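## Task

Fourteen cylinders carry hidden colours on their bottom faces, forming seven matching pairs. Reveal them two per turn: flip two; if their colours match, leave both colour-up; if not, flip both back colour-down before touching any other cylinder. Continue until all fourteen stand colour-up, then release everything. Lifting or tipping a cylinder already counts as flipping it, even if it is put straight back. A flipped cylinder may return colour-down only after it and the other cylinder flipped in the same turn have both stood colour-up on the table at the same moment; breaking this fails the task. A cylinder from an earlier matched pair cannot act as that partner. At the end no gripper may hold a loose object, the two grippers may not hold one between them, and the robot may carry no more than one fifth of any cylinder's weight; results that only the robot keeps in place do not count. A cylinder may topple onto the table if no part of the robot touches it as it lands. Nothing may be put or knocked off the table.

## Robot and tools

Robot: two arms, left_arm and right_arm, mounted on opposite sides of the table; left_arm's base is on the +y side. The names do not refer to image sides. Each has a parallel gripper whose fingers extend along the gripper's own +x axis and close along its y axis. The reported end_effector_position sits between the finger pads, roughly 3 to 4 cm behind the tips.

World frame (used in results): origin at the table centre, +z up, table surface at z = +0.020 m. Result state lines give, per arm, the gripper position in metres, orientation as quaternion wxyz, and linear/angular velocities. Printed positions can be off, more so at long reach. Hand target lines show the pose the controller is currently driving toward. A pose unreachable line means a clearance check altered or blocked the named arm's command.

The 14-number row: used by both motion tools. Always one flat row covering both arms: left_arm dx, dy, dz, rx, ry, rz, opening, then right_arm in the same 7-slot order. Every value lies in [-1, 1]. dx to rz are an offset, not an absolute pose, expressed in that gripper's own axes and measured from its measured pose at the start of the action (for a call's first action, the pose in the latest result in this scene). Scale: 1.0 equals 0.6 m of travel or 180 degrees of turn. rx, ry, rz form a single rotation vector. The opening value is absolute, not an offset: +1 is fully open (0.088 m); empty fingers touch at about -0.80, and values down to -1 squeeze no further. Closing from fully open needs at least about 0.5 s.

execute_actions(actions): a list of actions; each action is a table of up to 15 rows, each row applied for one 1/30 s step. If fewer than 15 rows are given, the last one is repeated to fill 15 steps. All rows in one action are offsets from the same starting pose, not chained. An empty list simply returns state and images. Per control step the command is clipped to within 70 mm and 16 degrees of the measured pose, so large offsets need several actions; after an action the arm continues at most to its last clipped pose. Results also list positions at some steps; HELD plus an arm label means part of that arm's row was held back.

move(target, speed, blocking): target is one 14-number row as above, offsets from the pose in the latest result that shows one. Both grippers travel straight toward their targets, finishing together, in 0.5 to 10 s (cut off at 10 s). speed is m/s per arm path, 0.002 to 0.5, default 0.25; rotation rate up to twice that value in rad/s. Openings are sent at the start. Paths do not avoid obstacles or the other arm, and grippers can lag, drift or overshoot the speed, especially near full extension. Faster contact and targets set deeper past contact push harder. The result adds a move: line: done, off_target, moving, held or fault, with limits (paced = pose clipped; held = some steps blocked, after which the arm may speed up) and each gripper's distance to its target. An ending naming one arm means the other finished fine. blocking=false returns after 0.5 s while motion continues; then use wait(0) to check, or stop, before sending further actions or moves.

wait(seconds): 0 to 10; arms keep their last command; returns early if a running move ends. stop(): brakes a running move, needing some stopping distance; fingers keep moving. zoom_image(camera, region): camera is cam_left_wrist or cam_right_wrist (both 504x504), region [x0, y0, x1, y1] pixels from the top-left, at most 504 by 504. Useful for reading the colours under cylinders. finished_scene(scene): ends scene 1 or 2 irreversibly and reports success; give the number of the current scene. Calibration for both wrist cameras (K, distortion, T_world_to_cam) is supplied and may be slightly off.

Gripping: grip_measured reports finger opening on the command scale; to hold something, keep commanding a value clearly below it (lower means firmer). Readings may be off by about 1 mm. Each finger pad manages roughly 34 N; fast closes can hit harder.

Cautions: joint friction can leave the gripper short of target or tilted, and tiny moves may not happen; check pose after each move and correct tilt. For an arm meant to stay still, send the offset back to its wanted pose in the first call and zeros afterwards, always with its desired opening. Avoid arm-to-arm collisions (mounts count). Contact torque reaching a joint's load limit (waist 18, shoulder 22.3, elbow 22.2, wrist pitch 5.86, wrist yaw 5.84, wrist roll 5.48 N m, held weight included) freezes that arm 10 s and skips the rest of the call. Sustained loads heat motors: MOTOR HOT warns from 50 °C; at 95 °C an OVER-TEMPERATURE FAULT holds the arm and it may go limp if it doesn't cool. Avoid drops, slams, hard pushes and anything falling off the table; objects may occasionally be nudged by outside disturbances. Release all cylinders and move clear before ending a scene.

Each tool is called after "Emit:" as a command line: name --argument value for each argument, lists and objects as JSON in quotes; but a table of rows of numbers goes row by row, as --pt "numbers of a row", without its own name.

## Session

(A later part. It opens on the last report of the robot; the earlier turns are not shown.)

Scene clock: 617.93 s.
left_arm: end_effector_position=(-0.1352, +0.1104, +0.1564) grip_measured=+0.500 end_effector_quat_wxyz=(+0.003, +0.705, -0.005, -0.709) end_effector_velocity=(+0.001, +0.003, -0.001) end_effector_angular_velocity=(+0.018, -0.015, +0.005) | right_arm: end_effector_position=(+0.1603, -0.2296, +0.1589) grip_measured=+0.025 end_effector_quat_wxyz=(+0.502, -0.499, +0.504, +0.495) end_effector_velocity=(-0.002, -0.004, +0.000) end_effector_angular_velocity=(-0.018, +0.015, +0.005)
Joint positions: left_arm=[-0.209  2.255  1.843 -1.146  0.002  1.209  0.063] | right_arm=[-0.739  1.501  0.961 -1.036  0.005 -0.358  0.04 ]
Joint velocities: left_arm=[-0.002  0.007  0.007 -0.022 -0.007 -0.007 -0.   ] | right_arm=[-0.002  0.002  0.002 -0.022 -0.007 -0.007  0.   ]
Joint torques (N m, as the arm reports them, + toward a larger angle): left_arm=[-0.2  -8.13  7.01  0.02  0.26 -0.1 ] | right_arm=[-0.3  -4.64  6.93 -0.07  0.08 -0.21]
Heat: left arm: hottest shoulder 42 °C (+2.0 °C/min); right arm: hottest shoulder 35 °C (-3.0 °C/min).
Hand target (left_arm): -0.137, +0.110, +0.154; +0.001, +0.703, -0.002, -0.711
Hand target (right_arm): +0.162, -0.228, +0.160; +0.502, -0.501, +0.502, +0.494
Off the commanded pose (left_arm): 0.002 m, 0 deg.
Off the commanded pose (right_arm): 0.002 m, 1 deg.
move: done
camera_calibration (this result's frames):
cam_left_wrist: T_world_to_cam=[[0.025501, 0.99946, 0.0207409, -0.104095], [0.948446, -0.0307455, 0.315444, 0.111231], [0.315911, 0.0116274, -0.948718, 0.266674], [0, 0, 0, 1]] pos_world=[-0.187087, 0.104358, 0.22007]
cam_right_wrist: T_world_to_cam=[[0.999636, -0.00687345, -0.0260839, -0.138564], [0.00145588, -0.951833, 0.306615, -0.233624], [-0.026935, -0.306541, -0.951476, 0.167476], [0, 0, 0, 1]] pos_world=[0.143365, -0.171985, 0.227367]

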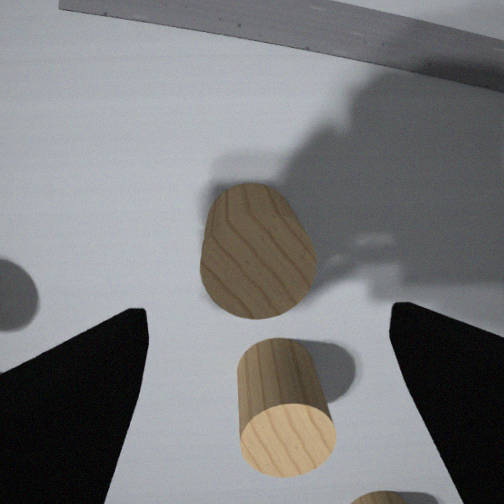

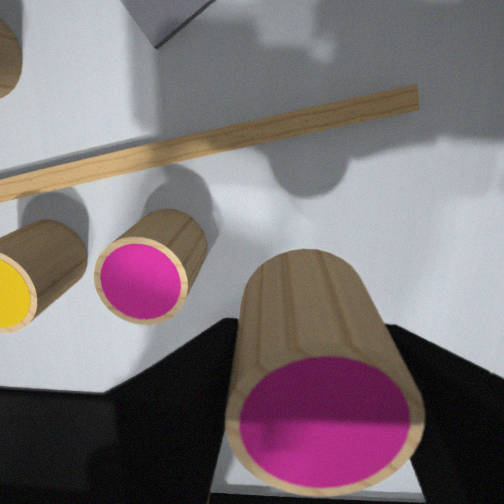

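Emit:
move --target '[0.144,-0.003,0,0,0,-0.002,0.5,0.151,-0.003,0,0,0,0,-0.3]' --speed 0.08

Emit:
execute_actions --actions '[[[0,0,0,0,0,0,0.5,0,0,0,0,0,0,0.35]],[[0,0,0,0,0,0,-0.3,0,0,0,0,0,0,0.35]],[[0,0,0,0,0,0,-0.3,0,0,0,0,0,0,0.35]]]'

Emit:
move --target '[-0.13,0,0,0,0,0,-0.3,-0.13,0,0,0,0,0,0.35]' --speed 0.15

Emit:
move --target '[-0.228,0.154,-0.246,0,0,0.504,-0.3,-0.204,0.247,0.222,0,-0.496,0,1]' --speed 0.3

Scene clock: 622.40 s.
left_arm: end_effector_position=(-0.1356, +0.1096, +0.0747) grip_measured=+0.500 end_effector_quat_wxyz=(+0.004, +0.704, -0.007, -0.710) end_effector_velocity=(-0.000, -0.000, +0.001) end_effector_angular_velocity=(-0.009, -0.004, +0.005) | right_arm: end_effector_position=(+0.1627, -0.2273, +0.0737) grip_measured=+0.025 end_effector_quat_wxyz=(+0.507, -0.497, +0.500, +0.496) end_effector_velocity=(+0.001, -0.003, +0.000) end_effector_angular_velocity=(-0.010, -0.004, +0.005)
Joint positions: left_arm=[-0.209  2.357  1.68  -0.877  0.002  1.209  0.063] | right_arm=[-0.744  1.673  0.751 -0.641  0.005 -0.36   0.04 ]
Joint velocities: left_arm=[-0.002 -0.007 -0.007  0.007 -0.007 -0.007  0.   ] | right_arm=[-0.002 -0.002 -0.002 -0.007  0.007 -0.007 -0.   ]
Joint torques (N m, as the arm reports them, + toward a larger angle): left_arm=[ 0.   -8.49  5.03  0.46  0.12  0.03] | right_arm=[-0.21 -4.5   3.13  0.97 -0.02 -0.21]
Heat: left arm: hottest shoulder 43 °C (+3.0 °C/min); right arm: hottest shoulder 35 °C (-2.0 °C/min).
Hand target (left_arm): -0.135, +0.111, +0.070; +0.001, +0.705, -0.003, -0.709
Hand target (right_arm): +0.162, -0.231, +0.069; +0.502, -0.500, +0.504, +0.495
Off the commanded pose (left_arm): 0.005 m, 1 deg.
Off the commanded pose (right_arm): 0.006 m, 1 deg.
move: done
camera_calibration (this result's frames):
cam_left_wrist: T_world_to_cam=[[0.0255269, 0.999527, 0.0171456, -0.101251], [0.948876, -0.029624, 0.314257, 0.137339], [0.314616, 0.00824703, -0.949183, 0.189447], [0, 0, 0, 1]] pos_world=[-0.187336, 0.10371, 0.138396]
cam_right_wrist: T_world_to_cam=[[0.99973, -0.0100172, -0.0209709, -0.144249], [-0.00338841, -0.955524, 0.294894, -0.204466], [-0.0229922, -0.294743, -0.9553, 0.089541], [0, 0, 0, 1]] pos_world=[0.145576, -0.170426, 0.142809]

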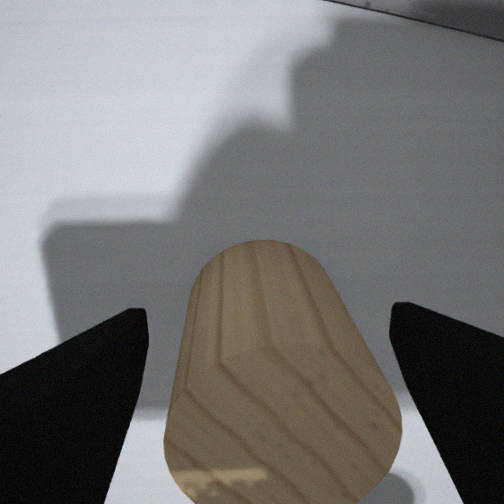

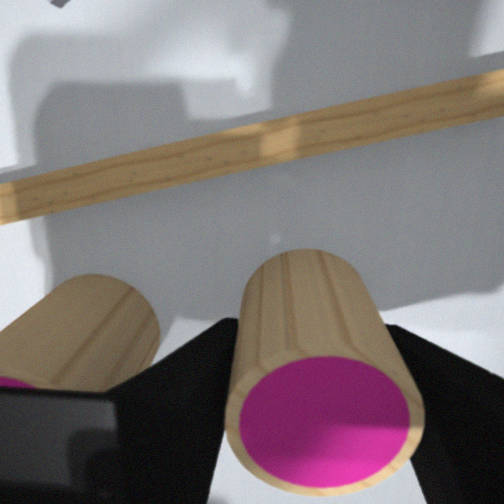

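Scene clock: 623.90 s.
left_arm: end_effector_position=(-0.1354, +0.1094, +0.0747) grip_measured=+0.034 end_effector_quat_wxyz=(+0.004, +0.705, -0.007, -0.709) end_effector_velocity=(-0.001, -0.002, +0.003) end_effector_angular_velocity=(-0.019, -0.016, +0.015) | right_arm: end_effector_position=(+0.1628, -0.2269, +0.0737) grip_measured=+0.350 end_effector_quat_wxyz=(+0.508, -0.496, +0.500, +0.496) end_effector_velocity=(-0.001, -0.002, +0.000) end_effector_angular_velocity=(-0.004, +0.009, +0.020)
Joint positions: left_arm=[-0.209  2.357  1.68  -0.877  0.001  1.209  0.041] | right_arm=[-0.744  1.673  0.751 -0.639  0.005 -0.36   0.056]
Joint velocities: left_arm=[-0.007 -0.007 -0.002  0.007 -0.022 -0.022 -0.   ] | right_arm=[-0.002 -0.002 -0.002 -0.007 -0.007 -0.022 -0.   ]
Joint torques (N m, as the arm reports them, + toward a larger angle): left_arm=[-0.02 -9.28  5.49  0.25  0.05  0.01] | right_arm=[ 0.08 -5.83  4.4   0.14 -0.03 -0.02]
Heat: left arm: hottest shoulder 43 °C (+3.0 °C/min); right arm: hottest shoulder 35 °C (-2.0 °C/min).
Hand target (left_arm): -0.135, +0.109, +0.075; +0.004, +0.705, -0.007, -0.709
Hand target (right_arm): +0.163, -0.227, +0.074; +0.508, -0.496, +0.500, +0.496
Off the commanded pose (left_arm): 0.000 m, 0 deg.
Off the commanded pose (right_arm): 0.000 m, 0 deg.
Step readings (end_effector_position; steps 1 to 15: 1st action; 16 to 30: 2nd action; 31 to 45: 3rd action):
0: left_arm (-0.1356, +0.1096, +0.0747) | right_arm (+0.1627, -0.2273, +0.0737)
1: left_arm (-0.1356, +0.1096, +0.0747) | right_arm (+0.1627, -0.2273, +0.0737)
2: left_arm (-0.1356, +0.1096, +0.0747) | right_arm (+0.1627, -0.2272, +0.0737)
4: left_arm (-0.1356, +0.1096, +0.0747) | right_arm (+0.1628, -0.2268, +0.0737)
8: left_arm (-0.1356, +0.1096, +0.0747) | right_arm (+0.1628, -0.2268, +0.0737)
15: left_arm (-0.1356, +0.1096, +0.0747) | right_arm (+0.1628, -0.2269, +0.0737)
16: left_arm (-0.1356, +0.1096, +0.0747) | right_arm (+0.1628, -0.2269, +0.0737)
17: left_arm (-0.1356, +0.1096, +0.0747) | right_arm (+0.1628, -0.2269, +0.0737)
19: left_arm (-0.1355, +0.1095, +0.0747) | right_arm (+0.1628, -0.2269, +0.0737)
23: left_arm (-0.1354, +0.1094, +0.0747) | right_arm (+0.1628, -0.2269, +0.0737)
30: left_arm (-0.1354, +0.1094, +0.0747) | right_arm (+0.1628, -0.2269, +0.0737)
31: left_arm (-0.1354, +0.1094, +0.0747) | right_arm (+0.1628, -0.2269, +0.0737)
32: left_arm (-0.1354, +0.1094, +0.0747) | right_arm (+0.1628, -0.2269, +0.0737)
34: left_arm (-0.1354, +0.1094, +0.0747) | right_arm (+0.1628, -0.2269, +0.0737)
38: left_arm (-0.1354, +0.1094, +0.0747) | right_arm (+0.1628, -0.2269, +0.0737)
45: end_effector_position above
camera_calibration (this result's frames):
cam_left_wrist: T_world_to_cam=[[0.0254919, 0.99954, 0.0164041, -0.101066], [0.948583, -0.0293646, 0.315164, 0.137074], [0.3155, 0.00752654, -0.948896, 0.189585], [0, 0, 0, 1]] pos_world=[-0.187264, 0.103618, 0.138354]
cam_right_wrist: T_world_to_cam=[[0.999744, -0.0099806, -0.0202892, -0.144442], [-0.00359412, -0.956046, 0.293196, -0.204056], [-0.0223237, -0.293048, -0.955837, 0.0899778], [0, 0, 0, 1]] pos_world=[0.14568, -0.170161, 0.142902]

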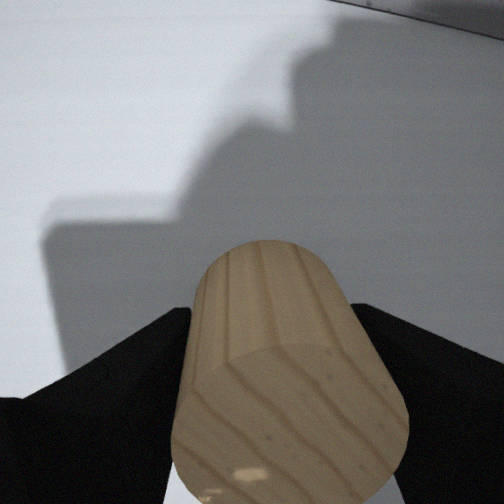

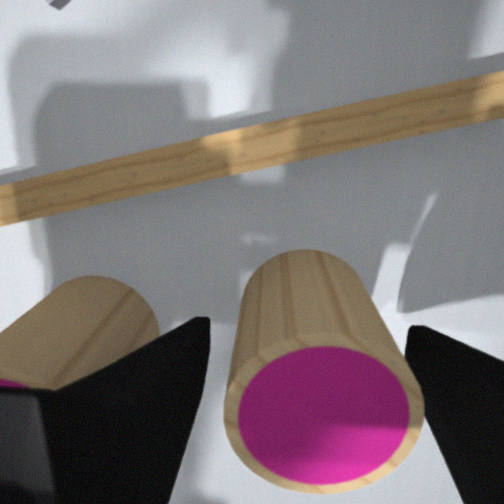

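Scene clock: 624.87 s.
left_arm: end_effector_position=(-0.1339, +0.1133, +0.1442) grip_measured=+0.034 end_effector_quat_wxyz=(-0.003, +0.707, -0.000, -0.707) end_effector_velocity=(+0.001, +0.003, +0.007) end_effector_angular_velocity=(+0.009, -0.011, +0.005) | right_arm: end_effector_position=(+0.1615, -0.2303, +0.1469) grip_measured=+0.350 end_effector_quat_wxyz=(+0.503, -0.499, +0.505, +0.494) end_effector_velocity=(-0.002, -0.002, +0.002) end_effector_angular_velocity=(-0.003, +0.025, -0.015)
Joint positions: left_arm=[-0.209  2.267  1.813 -1.121  0.001  1.209  0.041] | right_arm=[-0.744  1.517  0.926 -0.986  0.005 -0.36   0.056]
Joint velocities: left_arm=[-0.002 -0.007  0.017 -0.037 -0.007 -0.007 -0.   ] | right_arm=[-0.007 -0.002  0.007 -0.022 -0.022  0.007 -0.   ]
Joint torques (N m, as the arm reports them, + toward a larger angle): left_arm=[ -0.02 -10.5    7.07   0.01   0.04  -0.02] | right_arm=[ 0.2  -6.35  6.74 -0.07 -0.03  0.02]
Heat: left arm: hottest shoulder 44 °C (+4.1 °C/min); right arm: hottest shoulder 35 °C (-2.0 °C/min).
Hand target (left_arm): -0.135, +0.111, +0.153; +0.004, +0.705, -0.007, -0.710
Hand target (right_arm): +0.162, -0.227, +0.152; +0.508, -0.496, +0.500, +0.496
Off the commanded pose (left_arm): 0.009 m, 1 deg.
Off the commanded pose (right_arm): 0.006 m, 1 deg.
move: off_target (left_arm)
camera_calibration (this result's frames):
cam_left_wrist: T_world_to_cam=[[0.0252994, 0.999038, 0.0358145, -0.108913], [0.946237, -0.0354885, 0.321522, 0.11331], [0.322484, 0.0257546, -0.946224, 0.253575], [0, 0, 0, 1]] pos_world=[-0.186237, 0.106299, 0.207408]
cam_right_wrist: T_world_to_cam=[[0.999608, -0.0103257, -0.0260126, -0.140874], [-0.00182929, -0.951569, 0.307429, -0.230105], [-0.0279272, -0.307261, -0.951215, 0.155885], [0, 0, 0, 1]] pos_world=[0.144751, -0.172518, 0.215356]

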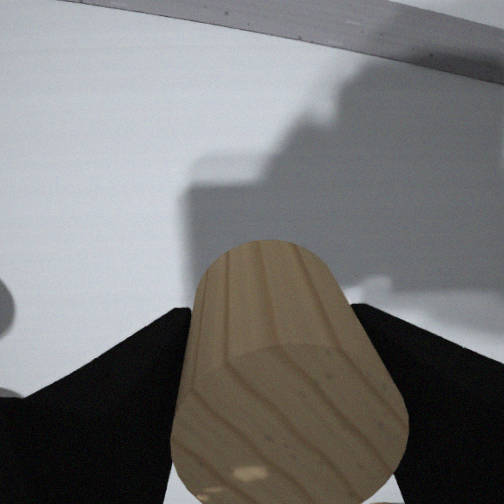

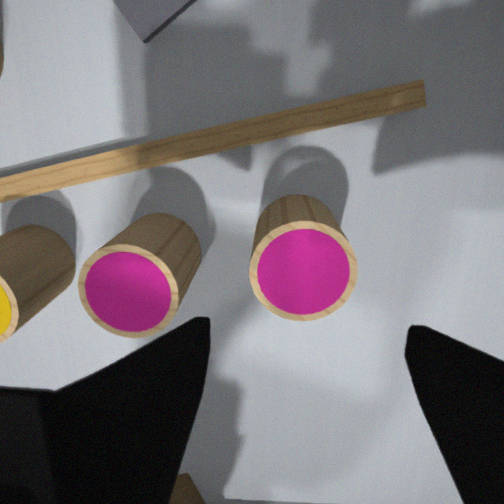

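Scene clock: 628.03 s.
left_arm: end_effector_position=(+0.0117, +0.0207, +0.2852) grip_measured=+0.034 end_effector_quat_wxyz=(+0.500, +0.496, -0.506, -0.497) end_effector_velocity=(+0.002, -0.000, +0.004) end_effector_angular_velocity=(-0.012, +0.008, +0.010) | right_arm: end_effector_position=(+0.0146, -0.0940, +0.2770) grip_measured=+1.000 end_effector_quat_wxyz=(+0.710, +0.008, +0.008, +0.705) end_effector_velocity=(-0.002, +0.001, -0.004) end_effector_angular_velocity=(-0.007, -0.009, +0.010)
Joint positions: left_arm=[ 0.131  1.898  0.859  1.053 -0.018  1.576  0.041] | right_arm=[-0.096  1.354  0.38   0.974  0.279  0.023  0.088]
Joint velocities: left_arm=[ 0.002 -0.002  0.002  0.007 -0.007 -0.007  0.   ] | right_arm=[ 0.002  0.012 -0.002  0.007 -0.007 -0.007  0.   ]
Joint torques (N m, as the arm reports them, + toward a larger angle): left_arm=[ 0.25 -6.46  5.71  2.1   0.2   0.07] | right_arm=[ 0.31 -3.64  4.18  1.91  0.1  -0.21]
Heat: left arm: hottest shoulder 44 °C (+4.1 °C/min); right arm: hottest shoulder 35 °C (-2.0 °C/min).
Hand target (left_arm): +0.012, +0.020, +0.283; +0.498, +0.496, -0.508, -0.498
Hand target (right_arm): +0.014, -0.096, +0.269; +0.710, -0.003, +0.011, +0.704
Off the commanded pose (left_arm): 0.005 m, 0 deg.
Off the commanded pose (right_arm): 0.009 m, 2 deg.
move: off_target (right_arm)
camera_calibration (this result's frames):
cam_left_wrist: T_world_to_cam=[[0.026321, 0.0186785, -0.999479, 0.290429], [0.948815, 0.314321, 0.0308609, 0.00249564], [0.314733, -0.949133, -0.00944922, 0.0954787], [0, 0, 0, 1]] pos_world=[-0.0400626, 0.0844128, 0.291103]
cam_right_wrist: T_world_to_cam=[[0.999608, 0.0218636, -0.0174971, 0.0114081], [-0.0101181, -0.300621, -0.95369, 0.269971], [-0.0261111, 0.953493, -0.300282, 0.255528], [0, 0, 0, 1]] pos_world=[-0.00199995, -0.162735, 0.334398]

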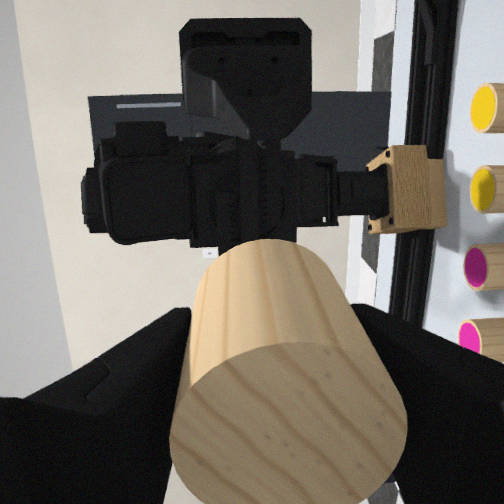

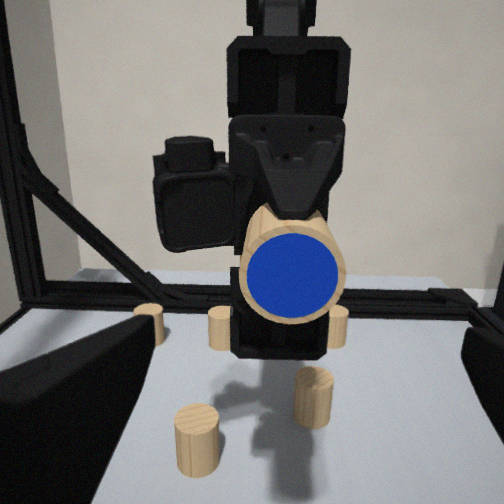

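Emit:
move --target '[0,0,0,0,0,0,-0.3,0.127,0.003,0.008,-0.007,0,0.002,1]' --speed 0.1

Emit:
execute_actions --actions '[[[0,0,0,0,0,0,-0.3,0,0,0,0,0,0,-0.3]],[[0,0,0,0,0,0,-0.3,0,0,0,0,0,0,-0.3]],[[0,0,0,0,0,0,1,0,0,0,0,0,0,-0.3]]]'

Emit:
move --target '[-0.1,0,0,0,0,0,1,-0.1,0,0,0,0,0,-0.3]' --speed 0.2

Emit:
move --target '[-0.413,-0.211,0.107,0,0,-0.498,0.5,-0.02,0.055,-0.207,0,0.506,0,-0.3]' --speed 0.3

Scene clock: 632.97 s.
left_arm: end_effector_position=(+0.0118, +0.0206, +0.2848) grip_measured=+0.033 end_effector_quat_wxyz=(+0.500, +0.496, -0.506, -0.497) end_effector_velocity=(-0.000, +0.001, -0.001) end_effector_angular_velocity=(+0.007, +0.007, +0.005) | right_arm: end_effector_position=(+0.0132, -0.0212, +0.2830) grip_measured=+1.000 end_effector_quat_wxyz=(+0.708, +0.004, +0.001, +0.707) end_effector_velocity=(-0.003, +0.002, +0.000) end_effector_angular_velocity=(-0.002, -0.008, +0.020)
Joint positions: left_arm=[ 0.132  1.899  0.859  1.054 -0.018  1.576  0.041] | right_arm=[-0.162  1.626  0.648  0.982  0.208  0.007  0.088]
Joint velocities: left_arm=[-0.002 -0.002 -0.002 -0.007 -0.007 -0.007 -0.   ] | right_arm=[-0.002  0.002  0.007 -0.007 -0.022 -0.007  0.   ]
Joint torques (N m, as the arm reports them, + toward a larger angle): left_arm=[-0.11 -7.21  5.98  1.69  0.02 -0.04] | right_arm=[-0.28 -5.53  7.15  1.64 -0.07 -0.18]
Heat: left arm: hottest shoulder 44 °C (+4.1 °C/min); right arm: hottest shoulder 35 °C (-2.0 °C/min).
Hand target (left_arm): +0.012, +0.021, +0.285; +0.500, +0.496, -0.506, -0.497
Hand target (right_arm): +0.013, -0.018, +0.282; +0.707, +0.000, +0.000, +0.707
Off the commanded pose (left_arm): 0.000 m, 0 deg.
Off the commanded pose (right_arm): 0.004 m, 0 deg.
move: done
camera_calibration (this result's frames):
cam_left_wrist: T_world_to_cam=[[0.0263357, 0.0190595, -0.999471, 0.290035], [0.948815, 0.314309, 0.0309947, 0.00237162], [0.314733, -0.949129, -0.00980641, 0.0954563], [0, 0, 0, 1]] pos_world=[-0.0399318, 0.0843271, 0.290744]
cam_right_wrist: T_world_to_cam=[[0.999616, 0.0275977, -0.00263559, 0.00720965], [0.0056759, -0.296782, -0.954928, 0.297745], [-0.0271361, 0.954546, -0.296825, 0.187011], [0, 0, 0, 1]] pos_world=[-0.00382211, -0.0903441, 0.339854]

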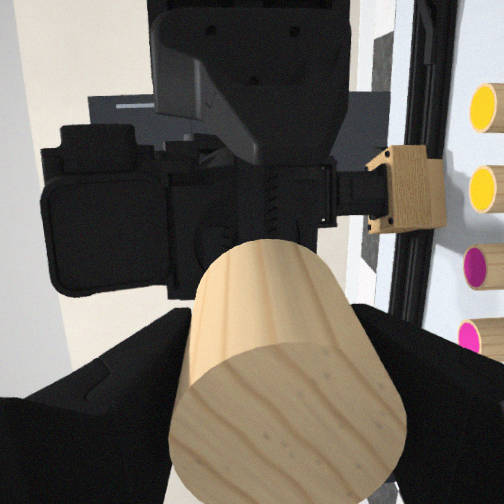

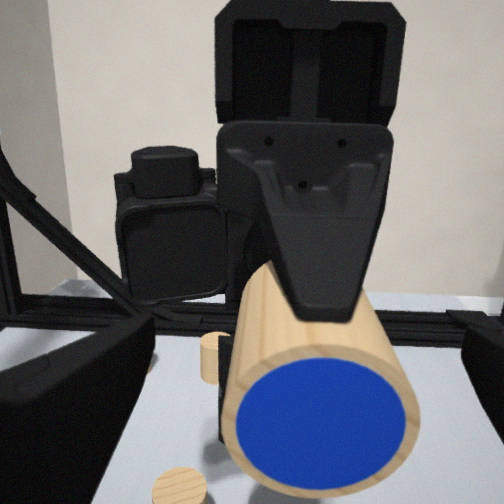

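Scene clock: 634.47 s.
left_arm: end_effector_position=(+0.0122, +0.0206, +0.2848) grip_measured=+1.000 end_effector_quat_wxyz=(+0.501, +0.496, -0.506, -0.497) end_effector_velocity=(+0.002, -0.000, +0.001) end_effector_angular_velocity=(+0.002, +0.007, +0.010) | right_arm: end_effector_position=(+0.0129, -0.0212, +0.2827) grip_measured=+0.024 end_effector_quat_wxyz=(+0.707, +0.004, +0.002, +0.707) end_effector_velocity=(+0.000, -0.000, +0.002) end_effector_angular_velocity=(+0.007, -0.006, +0.005)
Joint positions: left_arm=[ 0.132  1.899  0.859  1.054 -0.019  1.576  0.088] | right_arm=[-0.162  1.626  0.648  0.981  0.207  0.007  0.04 ]
Joint velocities: left_arm=[ 0.002 -0.002  0.002 -0.007 -0.007 -0.007  0.   ] | right_arm=[-0.002 -0.002 -0.002  0.007 -0.007 -0.007 -0.   ]
Joint torques (N m, as the arm reports them, + toward a larger angle): left_arm=[ 0.14 -7.1   5.79  1.76  0.   -0.03] | right_arm=[ 0.04 -6.76  5.79  1.85  0.   -0.01]
Heat: left arm: hottest shoulder 44 °C (+4.0 °C/min); right arm: hottest shoulder 35 °C (-2.0 °C/min).
Hand target (left_arm): +0.012, +0.021, +0.285; +0.501, +0.496, -0.506, -0.497
Hand target (right_arm): +0.013, -0.021, +0.283; +0.707, +0.004, +0.002, +0.707
Off the commanded pose (left_arm): 0.000 m, 0 deg.
Off the commanded pose (right_arm): 0.000 m, 0 deg.
Step readings (end_effector_position; steps 1 to 15: 1st action; 16 to 30: 2nd action; 31 to 45: 3rd action):
0: left_arm (+0.0118, +0.0206, +0.2848) | right_arm (+0.0132, -0.0212, +0.2830)
1: left_arm (+0.0118, +0.0206, +0.2848) | right_arm (+0.0132, -0.0212, +0.2827)
2: left_arm (+0.0118, +0.0206, +0.2848) | right_arm (+0.0132, -0.0212, +0.2827)
4: left_arm (+0.0118, +0.0206, +0.2848) | right_arm (+0.0132, -0.0212, +0.2827)
8: left_arm (+0.0118, +0.0206, +0.2848) | right_arm (+0.0132, -0.0212, +0.2827)
15: left_arm (+0.0122, +0.0206, +0.2848) | right_arm (+0.0129, -0.0212, +0.2827)
16: left_arm (+0.0122, +0.0206, +0.2848) | right_arm (+0.0129, -0.0212, +0.2827)
17: left_arm (+0.0122, +0.0206, +0.2848) | right_arm (+0.0129, -0.0212, +0.2827)
19: left_arm (+0.0122, +0.0206, +0.2848) | right_arm (+0.0129, -0.0212, +0.2827)
23: left_arm (+0.0122, +0.0206, +0.2848) | right_arm (+0.0129, -0.0212, +0.2827)
30: left_arm (+0.0122, +0.0206, +0.2848) | right_arm (+0.0129, -0.0212, +0.2827)
31: left_arm (+0.0122, +0.0206, +0.2848) | right_arm (+0.0129, -0.0212, +0.2827)
32: left_arm (+0.0122, +0.0206, +0.2848) | right_arm (+0.0129, -0.0212, +0.2827)
34: left_arm (+0.0122, +0.0206, +0.2849) | right_arm (+0.0129, -0.0212, +0.2827)
38: left_arm (+0.0122, +0.0206, +0.2849) | right_arm (+0.0129, -0.0212, +0.2827)
45: end_effector_position above
camera_calibration (this result's frames):
cam_left_wrist: T_world_to_cam=[[0.0262917, 0.0191001, -0.999472, 0.290025], [0.948334, 0.315756, 0.0309807, 0.00200928], [0.316181, -0.948648, -0.00981148, 0.0953114], [0, 0, 0, 1]] pos_world=[-0.0396664, 0.0842431, 0.290745]
cam_right_wrist: T_world_to_cam=[[0.999584, 0.0287398, -0.00249775, 0.00748178], [0.00616769, -0.297488, -0.954706, 0.297437], [-0.0281811, 0.954293, -0.297541, 0.18713], [0, 0, 0, 1]] pos_world=[-0.00403963, -0.0903079, 0.339662]

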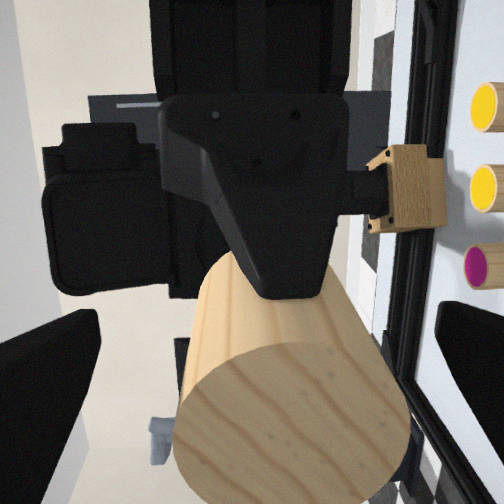

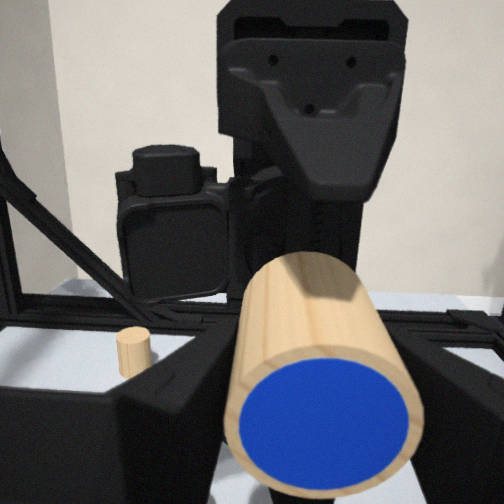

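Scene clock: 635.37 s.
left_arm: end_effector_position=(+0.0125, +0.0784, +0.2808) grip_measured=+1.000 end_effector_quat_wxyz=(+0.498, +0.498, -0.504, -0.500) end_effector_velocity=(+0.000, +0.003, -0.003) end_effector_angular_velocity=(+0.012, +0.007, +0.005) | right_arm: end_effector_position=(+0.0128, -0.0779, +0.2845) grip_measured=+0.024 end_effector_quat_wxyz=(+0.707, +0.006, +0.001, +0.707) end_effector_velocity=(+0.003, -0.003, -0.002) end_effector_angular_velocity=(-0.012, -0.010, -0.010)
Joint positions: left_arm=[ 0.129  1.729  0.612  1.12  -0.019  1.576  0.088] | right_arm=[-0.112  1.403  0.446  0.964  0.256  0.007  0.04 ]
Joint velocities: left_arm=[-0.002 -0.007 -0.012 -0.007 -0.007 -0.007  0.   ] | right_arm=[-0.002 -0.017 -0.007 -0.022  0.007 -0.007 -0.   ]
Joint torques (N m, as the arm reports them, + toward a larger angle): left_arm=[-0.24 -6.95  4.96  2.03 -0.18 -0.04] | right_arm=[ 0.49 -6.2   4.19  1.74  0.16  0.  ]
Heat: left arm: hottest shoulder 44 °C (+3.0 °C/min); right arm: hottest shoulder 35 °C (-2.0 °C/min).
Hand target (left_arm): +0.012, +0.081, +0.284; +0.500, +0.496, -0.506, -0.497
Hand target (right_arm): +0.013, -0.081, +0.283; +0.707, +0.004, +0.002, +0.707
Off the commanded pose (left_arm): 0.004 m, 1 deg.
Off the commanded pose (right_arm): 0.004 m, 0 deg.
move: done
camera_calibration (this result's frames):
cam_left_wrist: T_world_to_cam=[[0.0265943, 0.0281759, -0.999249, 0.284148], [0.949166, 0.312925, 0.034085, -0.0170102], [0.31365, -0.94936, -0.0184216, 0.152495], [0, 0, 0, 1]] pos_world=[-0.0392412, 0.142089, 0.287324]
cam_right_wrist: T_world_to_cam=[[0.999558, 0.0295166, -0.00367577, 0.00967714], [0.005145, -0.293286, -0.956011, 0.283019], [-0.0292962, 0.955569, -0.293308, 0.240688], [0, 0, 0, 1]] pos_world=[-0.00407775, -0.147274, 0.341201]

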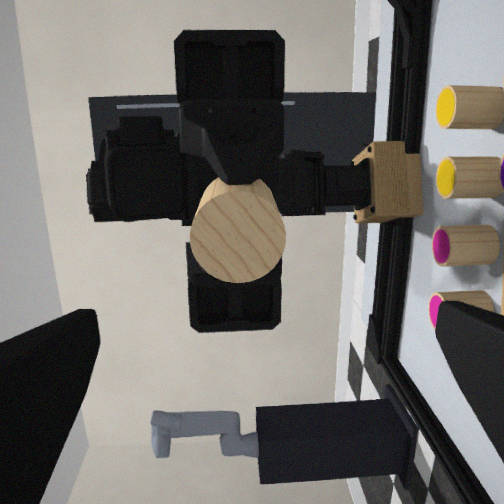

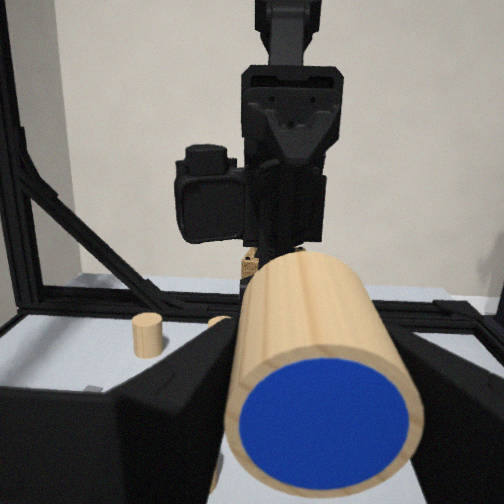

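Scene clock: 638.47 s.
left_arm: end_effector_position=(-0.0482, +0.3269, +0.1517) grip_measured=+0.500 end_effector_quat_wxyz=(+0.003, +0.708, -0.005, -0.706) end_effector_velocity=(-0.002, +0.002, +0.000) end_effector_angular_velocity=(+0.009, +0.005, +0.015) | right_arm: end_effector_position=(-0.0202, -0.0910, +0.1619) grip_measured=+0.024 end_effector_quat_wxyz=(+0.500, -0.501, +0.501, +0.498) end_effector_velocity=(-0.003, +0.003, +0.009) end_effector_angular_velocity=(+0.010, +0.010, -0.005)
Joint positions: left_arm=[-0.197  1.391  0.73  -0.902 -0.007  1.219  0.063] | right_arm=[-0.119  1.995  1.56  -1.14   0.001  0.252  0.04 ]
Joint velocities: left_arm=[-0.007  0.002  0.002 -0.007  0.007 -0.022  0.   ] | right_arm=[ 0.002 -0.002  0.032 -0.022 -0.007  0.007 -0.   ]
Joint torques (N m, as the arm reports them, + toward a larger angle): left_arm=[-0.29 -2.83  6.62  0.06  0.24 -0.12] | right_arm=[-0.2  -7.9   7.05 -0.06 -0.1   0.04]
Heat: left arm: hottest shoulder 43 °C (+2.0 °C/min); right arm: hottest shoulder 35 °C (-1.0 °C/min).
Hand target (left_arm): -0.050, +0.326, +0.153; +0.002, +0.706, -0.003, -0.708
Hand target (right_arm): -0.020, -0.089, +0.160; +0.499, -0.501, +0.504, +0.495
Off the commanded pose (left_arm): 0.002 m, 0 deg.
Off the commanded pose (right_arm): 0.003 m, 1 deg.
move: done
camera_calibration (this result's frames):
cam_left_wrist: T_world_to_cam=[[0.024039, 0.999468, 0.0220419, -0.322857], [0.945185, -0.0299044, 0.325162, 0.0349515], [0.325648, 0.0130171, -0.945402, 0.231676], [0, 0, 0, 1]] pos_world=[-0.100719, 0.320715, 0.214779]
cam_right_wrist: T_world_to_cam=[[0.999638, 0.00272292, -0.026751, 0.0438582], [0.0107312, -0.952597, 0.304044, -0.101793], [-0.0246551, -0.304222, -0.952282, 0.208375], [0, 0, 0, 1]] pos_world=[-0.0376125, -0.0336946, 0.230554]

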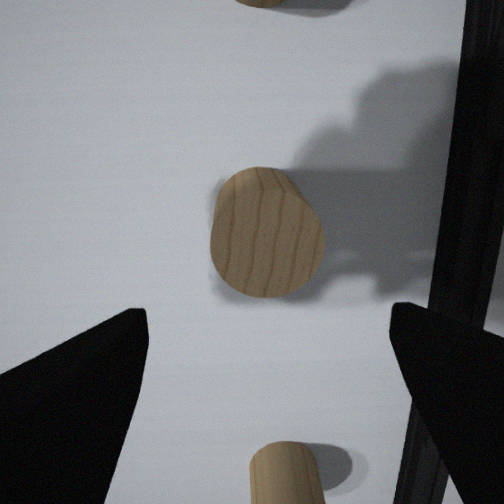

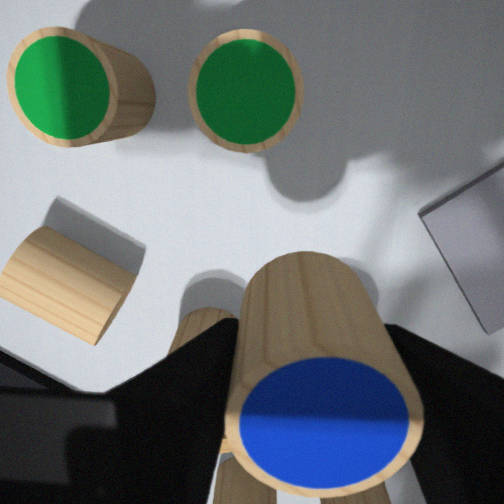

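Emit:
move --target '[0.144,-0.008,0.012,0,0,-0.002,0.5,0.154,0,0,0,0,0,-0.3]' --speed 0.08

Emit:
execute_actions --actions '[[[0,0,0,0,0,0,-0.3,0,0,0,0,0,0,0.5]],[[0,0,0,0,0,0,-0.3,0,0,0,0,0,0,0.5]]]'

Emit:
move --target '[-0.13,0,0,0,0,0,-0.3,-0.13,0,0,0,0,0,0.5]' --speed 0.15

Emit:
move --target '[-0.235,0.522,-0.114,0,0,0.504,-0.3,-0.194,-0.057,-0.008,0,-0.494,0,1]' --speed 0.3

Scene clock: 643.80 s.
left_arm: end_effector_position=(-0.0544, +0.3290, +0.0675) grip_measured=+0.500 end_effector_quat_wxyz=(+0.003, +0.708, -0.005, -0.706) end_effector_velocity=(+0.003, -0.001, -0.002) end_effector_angular_velocity=(-0.006, -0.021, +0.005) | right_arm: end_effector_position=(-0.0211, -0.0876, +0.0793) grip_measured=+0.024 end_effector_quat_wxyz=(+0.504, -0.494, +0.497, +0.505) end_effector_velocity=(-0.001, +0.002, -0.001) end_effector_angular_velocity=(+0.015, +0.011, +0.005)
Joint positions: left_arm=[-0.228  1.639  0.542 -0.463 -0.007  1.189  0.063] | right_arm=[-0.119  2.096  1.365 -0.822  0.001  0.252  0.04 ]
Joint velocities: left_arm=[-0.002  0.007 -0.002  0.007 -0.022 -0.007 -0.   ] | right_arm=[-0.002 -0.002 -0.007  0.022 -0.007 -0.007 -0.   ]
Joint torques (N m, as the arm reports them, + toward a larger angle): left_arm=[-0.24 -3.3   3.71  0.5   0.12 -0.08] | right_arm=[ 0.08 -7.69  3.51  0.89  0.02 -0.02]
Heat: left arm: hottest shoulder 42 °C (+1.0 °C/min); right arm: hottest shoulder 36 °C (+0.0 °C/min).
Hand target (left_arm): -0.054, +0.331, +0.065; +0.000, +0.708, -0.002, -0.706
Hand target (right_arm): -0.020, -0.092, +0.070; +0.500, -0.501, +0.501, +0.498
Off the commanded pose (left_arm): 0.003 m, 0 deg.
Off the commanded pose (right_arm): 0.011 m, 1 deg.
move: off_target (right_arm)
camera_calibration (this result's frames):
cam_left_wrist: T_world_to_cam=[[0.0248417, 0.999468, 0.0211175, -0.3228], [0.945634, -0.0303454, 0.323813, 0.0685077], [0.324282, 0.0119254, -0.945885, 0.154412], [0, 0, 0, 1]] pos_world=[-0.106837, 0.322866, 0.130689]
cam_right_wrist: T_world_to_cam=[[0.999469, 0.00334608, -0.0324198, 0.0430658], [0.0124196, -0.958765, 0.283929, -0.0723406], [-0.0301329, -0.284181, -0.958297, 0.132862], [0, 0, 0, 1]] pos_world=[-0.038141, -0.031745, 0.149257]

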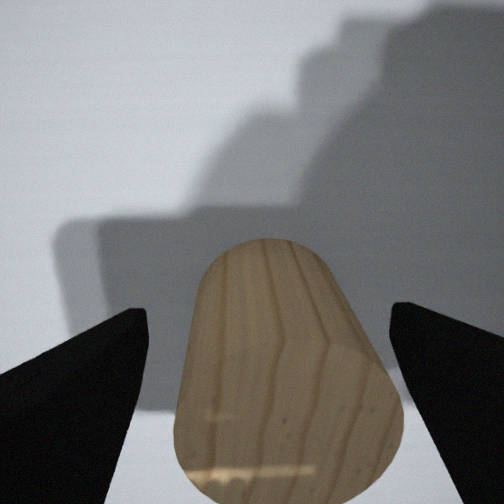

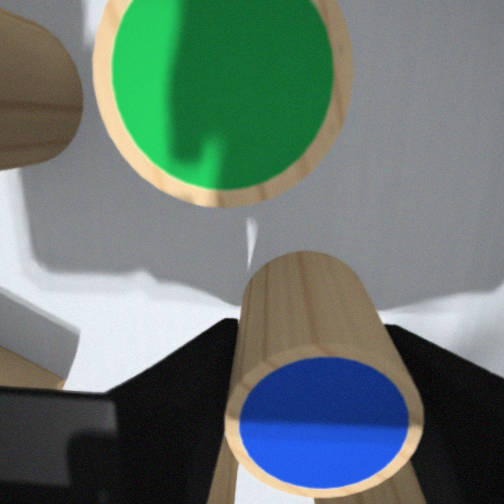

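Scene clock: 644.80 s.
left_arm: end_effector_position=(-0.0544, +0.3291, +0.0674) grip_measured=+0.032 end_effector_quat_wxyz=(+0.003, +0.708, -0.005, -0.706) end_effector_velocity=(+0.002, +0.004, -0.002) end_effector_angular_velocity=(+0.013, -0.013, +0.020) | right_arm: end_effector_position=(-0.0213, -0.0872, +0.0793) grip_measured=+0.500 end_effector_quat_wxyz=(+0.504, -0.494, +0.497, +0.505) end_effector_velocity=(+0.000, -0.002, +0.000) end_effector_angular_velocity=(-0.009, +0.005, +0.020)
Joint positions: left_arm=[-0.228  1.64   0.542 -0.464 -0.006  1.189  0.041] | right_arm=[-0.119  2.096  1.365 -0.82   0.001  0.252  0.063]
Joint velocities: left_arm=[-0.002  0.002 -0.007 -0.007 -0.007 -0.022 -0.   ] | right_arm=[-0.002 -0.002 -0.002 -0.007 -0.007 -0.022 -0.   ]
Joint torques (N m, as the arm reports them, + toward a larger angle): left_arm=[ 0.   -3.85  4.24  0.27  0.06  0.02] | right_arm=[ 0.02 -9.58  5.02  0.14  0.   -0.02]
Heat: left arm: hottest shoulder 42 °C (+1.0 °C/min); right arm: hottest shoulder 36 °C (+0.0 °C/min).
Hand target (left_arm): -0.054, +0.329, +0.067; +0.003, +0.708, -0.005, -0.706
Hand target (right_arm): -0.021, -0.087, +0.079; +0.504, -0.494, +0.497, +0.505
Off the commanded pose (left_arm): 0.000 m, 0 deg.
Off the commanded pose (right_arm): 0.000 m, 0 deg.
Step readings (end_effector_position; steps 1 to 15: 1st action; 16 to 30: 2nd action):
0: left_arm (-0.0544, +0.3290, +0.0675) | right_arm (-0.0211, -0.0876, +0.0793)
1: left_arm (-0.0544, +0.3289, +0.0674) | right_arm (-0.0211, -0.0876, +0.0793)
2: left_arm (-0.0544, +0.3289, +0.0674) | right_arm (-0.0212, -0.0875, +0.0793)
4: left_arm (-0.0545, +0.3290, +0.0674) | right_arm (-0.0213, -0.0871, +0.0793)
8: left_arm (-0.0544, +0.3291, +0.0674) | right_arm (-0.0213, -0.0871, +0.0793)
15: left_arm (-0.0544, +0.3291, +0.0674) | right_arm (-0.0213, -0.0872, +0.0793)
16: left_arm (-0.0544, +0.3291, +0.0674) | right_arm (-0.0213, -0.0872, +0.0793)
17: left_arm (-0.0544, +0.3291, +0.0674) | right_arm (-0.0213, -0.0872, +0.0793)
19: left_arm (-0.0544, +0.3291, +0.0674) | right_arm (-0.0213, -0.0872, +0.0793)
23: left_arm (-0.0544, +0.3291, +0.0674) | right_arm (-0.0213, -0.0872, +0.0793)
30: end_effector_position above
camera_calibration (this result's frames):
cam_left_wrist: T_world_to_cam=[[0.0248466, 0.99945, 0.0219658, -0.323], [0.945656, -0.030624, 0.323724, 0.0686354], [0.324219, 0.0127286, -0.945897, 0.154076], [0, 0, 0, 1]] pos_world=[-0.106834, 0.322963, 0.130616]
cam_right_wrist: T_world_to_cam=[[0.999441, 0.0034107, -0.0332537, 0.0432942], [0.0126642, -0.959261, 0.282236, -0.0718715], [-0.0309363, -0.2825, -0.958768, 0.133142], [0, 0, 0, 1]] pos_world=[-0.0382409, -0.0314788, 0.149376]

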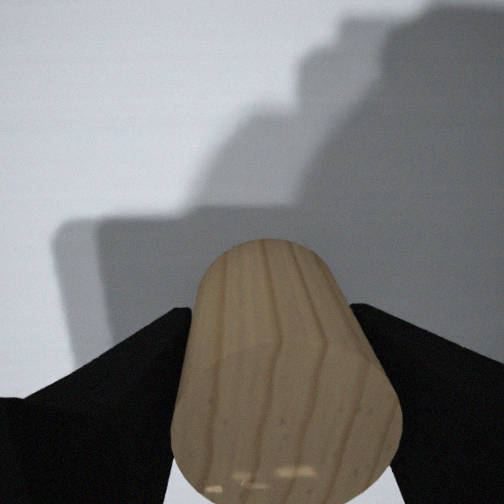

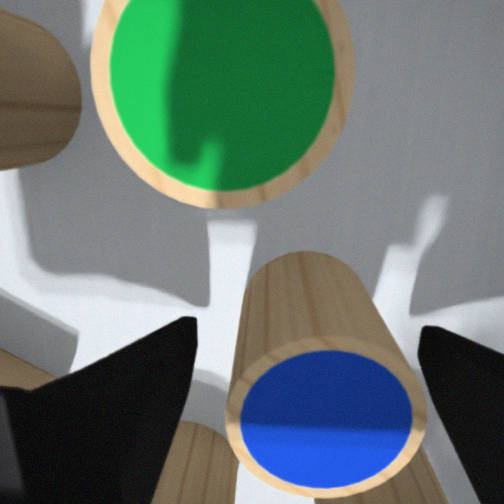

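Scene clock: 645.80 s.
left_arm: end_effector_position=(-0.0534, +0.3327, +0.1409) grip_measured=+0.033 end_effector_quat_wxyz=(-0.003, +0.710, +0.000, -0.704) end_effector_velocity=(+0.001, +0.001, +0.004) end_effector_angular_velocity=(-0.001, -0.008, +0.005) | right_arm: end_effector_position=(-0.0203, -0.0912, +0.1517) grip_measured=+0.500 end_effector_quat_wxyz=(+0.501, -0.499, +0.500, +0.500) end_effector_velocity=(-0.002, +0.000, +0.003) end_effector_angular_velocity=(+0.001, +0.008, +0.010)
Joint positions: left_arm=[-0.23   1.412  0.7   -0.866 -0.006  1.188  0.041] | right_arm=[-0.119  1.996  1.521 -1.092  0.001  0.252  0.063]
Joint velocities: left_arm=[-0.002 -0.012  0.007 -0.022 -0.007 -0.007 -0.   ] | right_arm=[ 0.002 -0.002  0.007 -0.007 -0.007 -0.007 -0.   ]
Joint torques (N m, as the arm reports them, + toward a larger angle): left_arm=[-0.34 -4.32  6.56  0.03  0.06 -0.1 ] | right_arm=[  0.06 -10.24   6.68  -0.09   0.    -0.02]
Heat: left arm: hottest shoulder 42 °C (+1.0 °C/min); right arm: hottest shoulder 37 °C (+1.0 °C/min).
Hand target (left_arm): -0.055, +0.330, +0.145; +0.003, +0.708, -0.005, -0.706
Hand target (right_arm): -0.021, -0.088, +0.157; +0.504, -0.494, +0.497, +0.505
Off the commanded pose (left_arm): 0.005 m, 1 deg.
Off the commanded pose (right_arm): 0.006 m, 1 deg.
move: done
camera_calibration (this result's frames):
cam_left_wrist: T_world_to_cam=[[0.0254259, 0.998981, 0.0372979, -0.33018], [0.943614, -0.0363022, 0.329051, 0.045012], [0.330069, 0.0268285, -0.943575, 0.218487], [0, 0, 0, 1]] pos_world=[-0.106195, 0.325616, 0.203663]
cam_right_wrist: T_world_to_cam=[[0.999565, 0.00292467, -0.0293515, 0.0440673], [0.011519, -0.954763, 0.297144, -0.097996], [-0.0271547, -0.297352, -0.954382, 0.199473], [0, 0, 0, 1]] pos_world=[-0.0375027, -0.034378, 0.220786]

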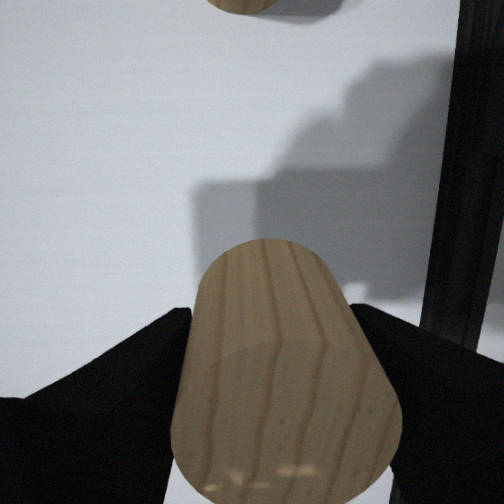

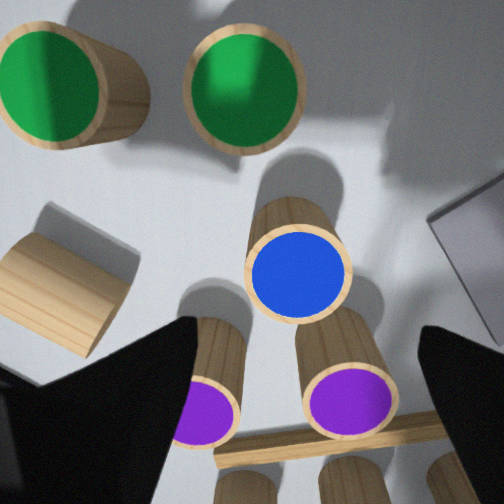

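Scene clock: 649.00 s.
left_arm: end_effector_position=(+0.0106, +0.0216, +0.2800) grip_measured=+0.033 end_effector_quat_wxyz=(+0.495, +0.501, -0.506, -0.499) end_effector_velocity=(+0.002, -0.001, -0.001) end_effector_angular_velocity=(-0.002, +0.007, +0.010) | right_arm: end_effector_position=(+0.0133, -0.0953, +0.2769) grip_measured=+1.000 end_effector_quat_wxyz=(+0.705, +0.009, +0.006, +0.709) end_effector_velocity=(+0.000, -0.001, -0.002) end_effector_angular_velocity=(-0.002, -0.023, +0.005)
Joint positions: left_arm=[ 0.128  1.903  0.852  1.051 -0.02   1.584  0.041] | right_arm=[-0.096  1.352  0.372  0.984  0.267  0.02   0.088]
Joint velocities: left_arm=[ 0.002  0.007  0.002  0.007 -0.007 -0.007 -0.   ] | right_arm=[-0.002  0.002 -0.007  0.007 -0.007 -0.022  0.   ]
Joint torques (N m, as the arm reports them, + toward a larger angle): left_arm=[ 0.22 -6.34  7.15  2.11  0.2   0.07] | right_arm=[-0.18 -3.54  4.02  1.96 -0.13 -0.23]
Heat: left arm: hottest shoulder 41 °C (+0.0 °C/min); right arm: hottest shoulder 37 °C (+1.0 °C/min).
Hand target (left_arm): +0.011, +0.019, +0.282; +0.496, +0.498, -0.510, -0.496
Hand target (right_arm): +0.014, -0.097, +0.269; +0.705, -0.002, +0.009, +0.709
Off the commanded pose (left_arm): 0.004 m, 1 deg.
Off the commanded pose (right_arm): 0.009 m, 2 deg.
move: off_target (right_arm)
camera_calibration (this result's frames):
cam_left_wrist: T_world_to_cam=[[0.0350597, 0.0315451, -0.998887, 0.284686], [0.948713, 0.313175, 0.0431888, 0.000026021], [0.314188, -0.949172, -0.0189474, 0.0993565], [0, 0, 0, 1]] pos_world=[-0.0412223, 0.0853177, 0.286251]
cam_right_wrist: T_world_to_cam=[[0.999297, 0.0337533, -0.0162934, 0.0135615], [-0.0055564, -0.296502, -0.955016, 0.270132], [-0.037066, 0.954435, -0.296106, 0.255794], [0, 0, 0, 1]] pos_world=[-0.00256977, -0.164502, 0.333944]

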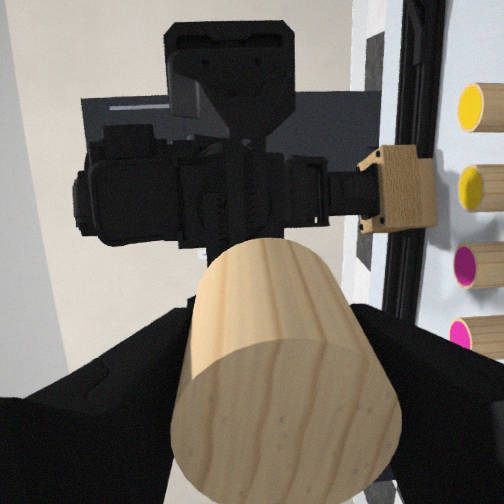

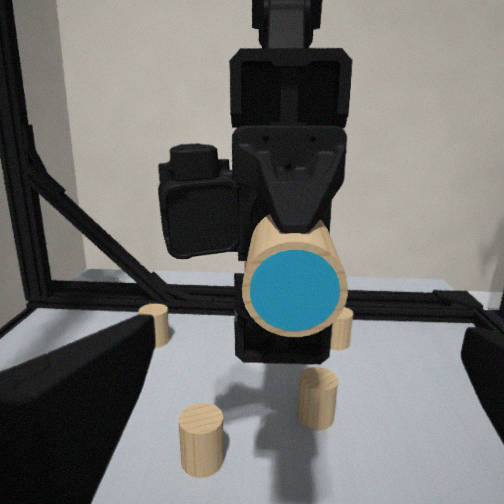

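Emit:
execute_actions --actions '[]'

Scene clock: 657.63 s.
left_arm: end_effector_position=(+0.0106, +0.0215, +0.2797) grip_measured=+0.033 end_effector_quat_wxyz=(+0.495, +0.501, -0.506, -0.499) end_effector_velocity=(+0.002, +0.001, -0.006) end_effector_angular_velocity=(+0.027, -0.008, +0.020) | right_arm: end_effector_position=(+0.0134, -0.0953, +0.2766) grip_measured=+1.000 end_effector_quat_wxyz=(+0.706, +0.009, +0.006, +0.709) end_effector_velocity=(-0.001, -0.000, -0.002) end_effector_angular_velocity=(-0.007, -0.009, +0.015)
Joint positions: left_arm=[ 0.128  1.904  0.852  1.052 -0.02   1.584  0.041] | right_arm=[-0.097  1.353  0.372  0.985  0.267  0.02   0.088]
Joint velocities: left_arm=[-0.002 -0.002 -0.007 -0.022 -0.022  0.007 -0.   ] | right_arm=[-0.007 -0.002 -0.002 -0.007 -0.022 -0.007  0.   ]
Joint torques (N m, as the arm reports them, + toward a larger angle): left_arm=[ 0.18 -6.4   7.07  2.09  0.22  0.04] | right_arm=[-0.19 -3.71  4.2   1.96 -0.09 -0.19]
Heat: left arm: hottest shoulder 41 °C (+0.0 °C/min); right arm: hottest shoulder 36 °C (+0.0 °C/min).
Hand target (left_arm): +0.011, +0.019, +0.282; +0.496, +0.498, -0.510, -0.496
Hand target (right_arm): +0.014, -0.097, +0.269; +0.705, -0.002, +0.009, +0.709
Off the commanded pose (left_arm): 0.004 m, 1 deg.
Off the commanded pose (right_arm): 0.009 m, 2 deg.
camera_calibration (this result's frames):
cam_left_wrist: T_world_to_cam=[[0.0350597, 0.0315451, -0.998887, 0.28446], [0.948713, 0.313175, 0.0431888, 0.000085697], [0.314188, -0.949172, -0.0189474, 0.0992148], [0, 0, 0, 1]] pos_world=[-0.0412265, 0.0851717, 0.286019]
cam_right_wrist: T_world_to_cam=[[0.999316, 0.0333706, -0.0159121, 0.0132629], [-0.00530566, -0.296499, -0.955019, 0.26989], [-0.0365875, 0.95445, -0.296119, 0.255763], [0, 0, 0, 1]] pos_world=[-0.00246413, -0.164534, 0.333697]

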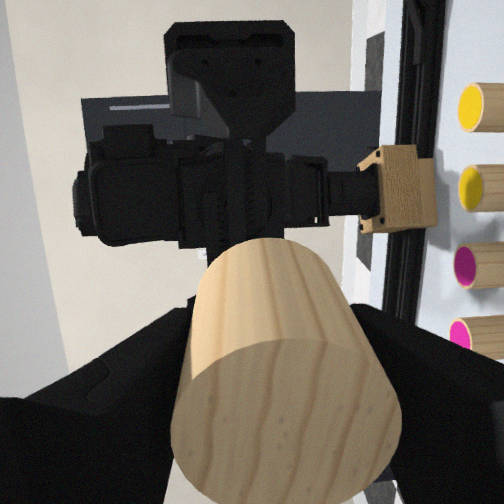

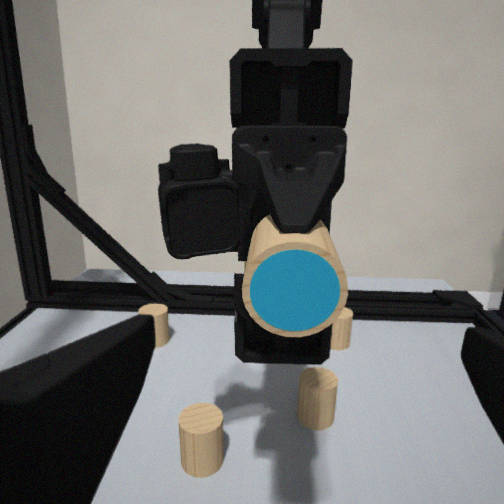

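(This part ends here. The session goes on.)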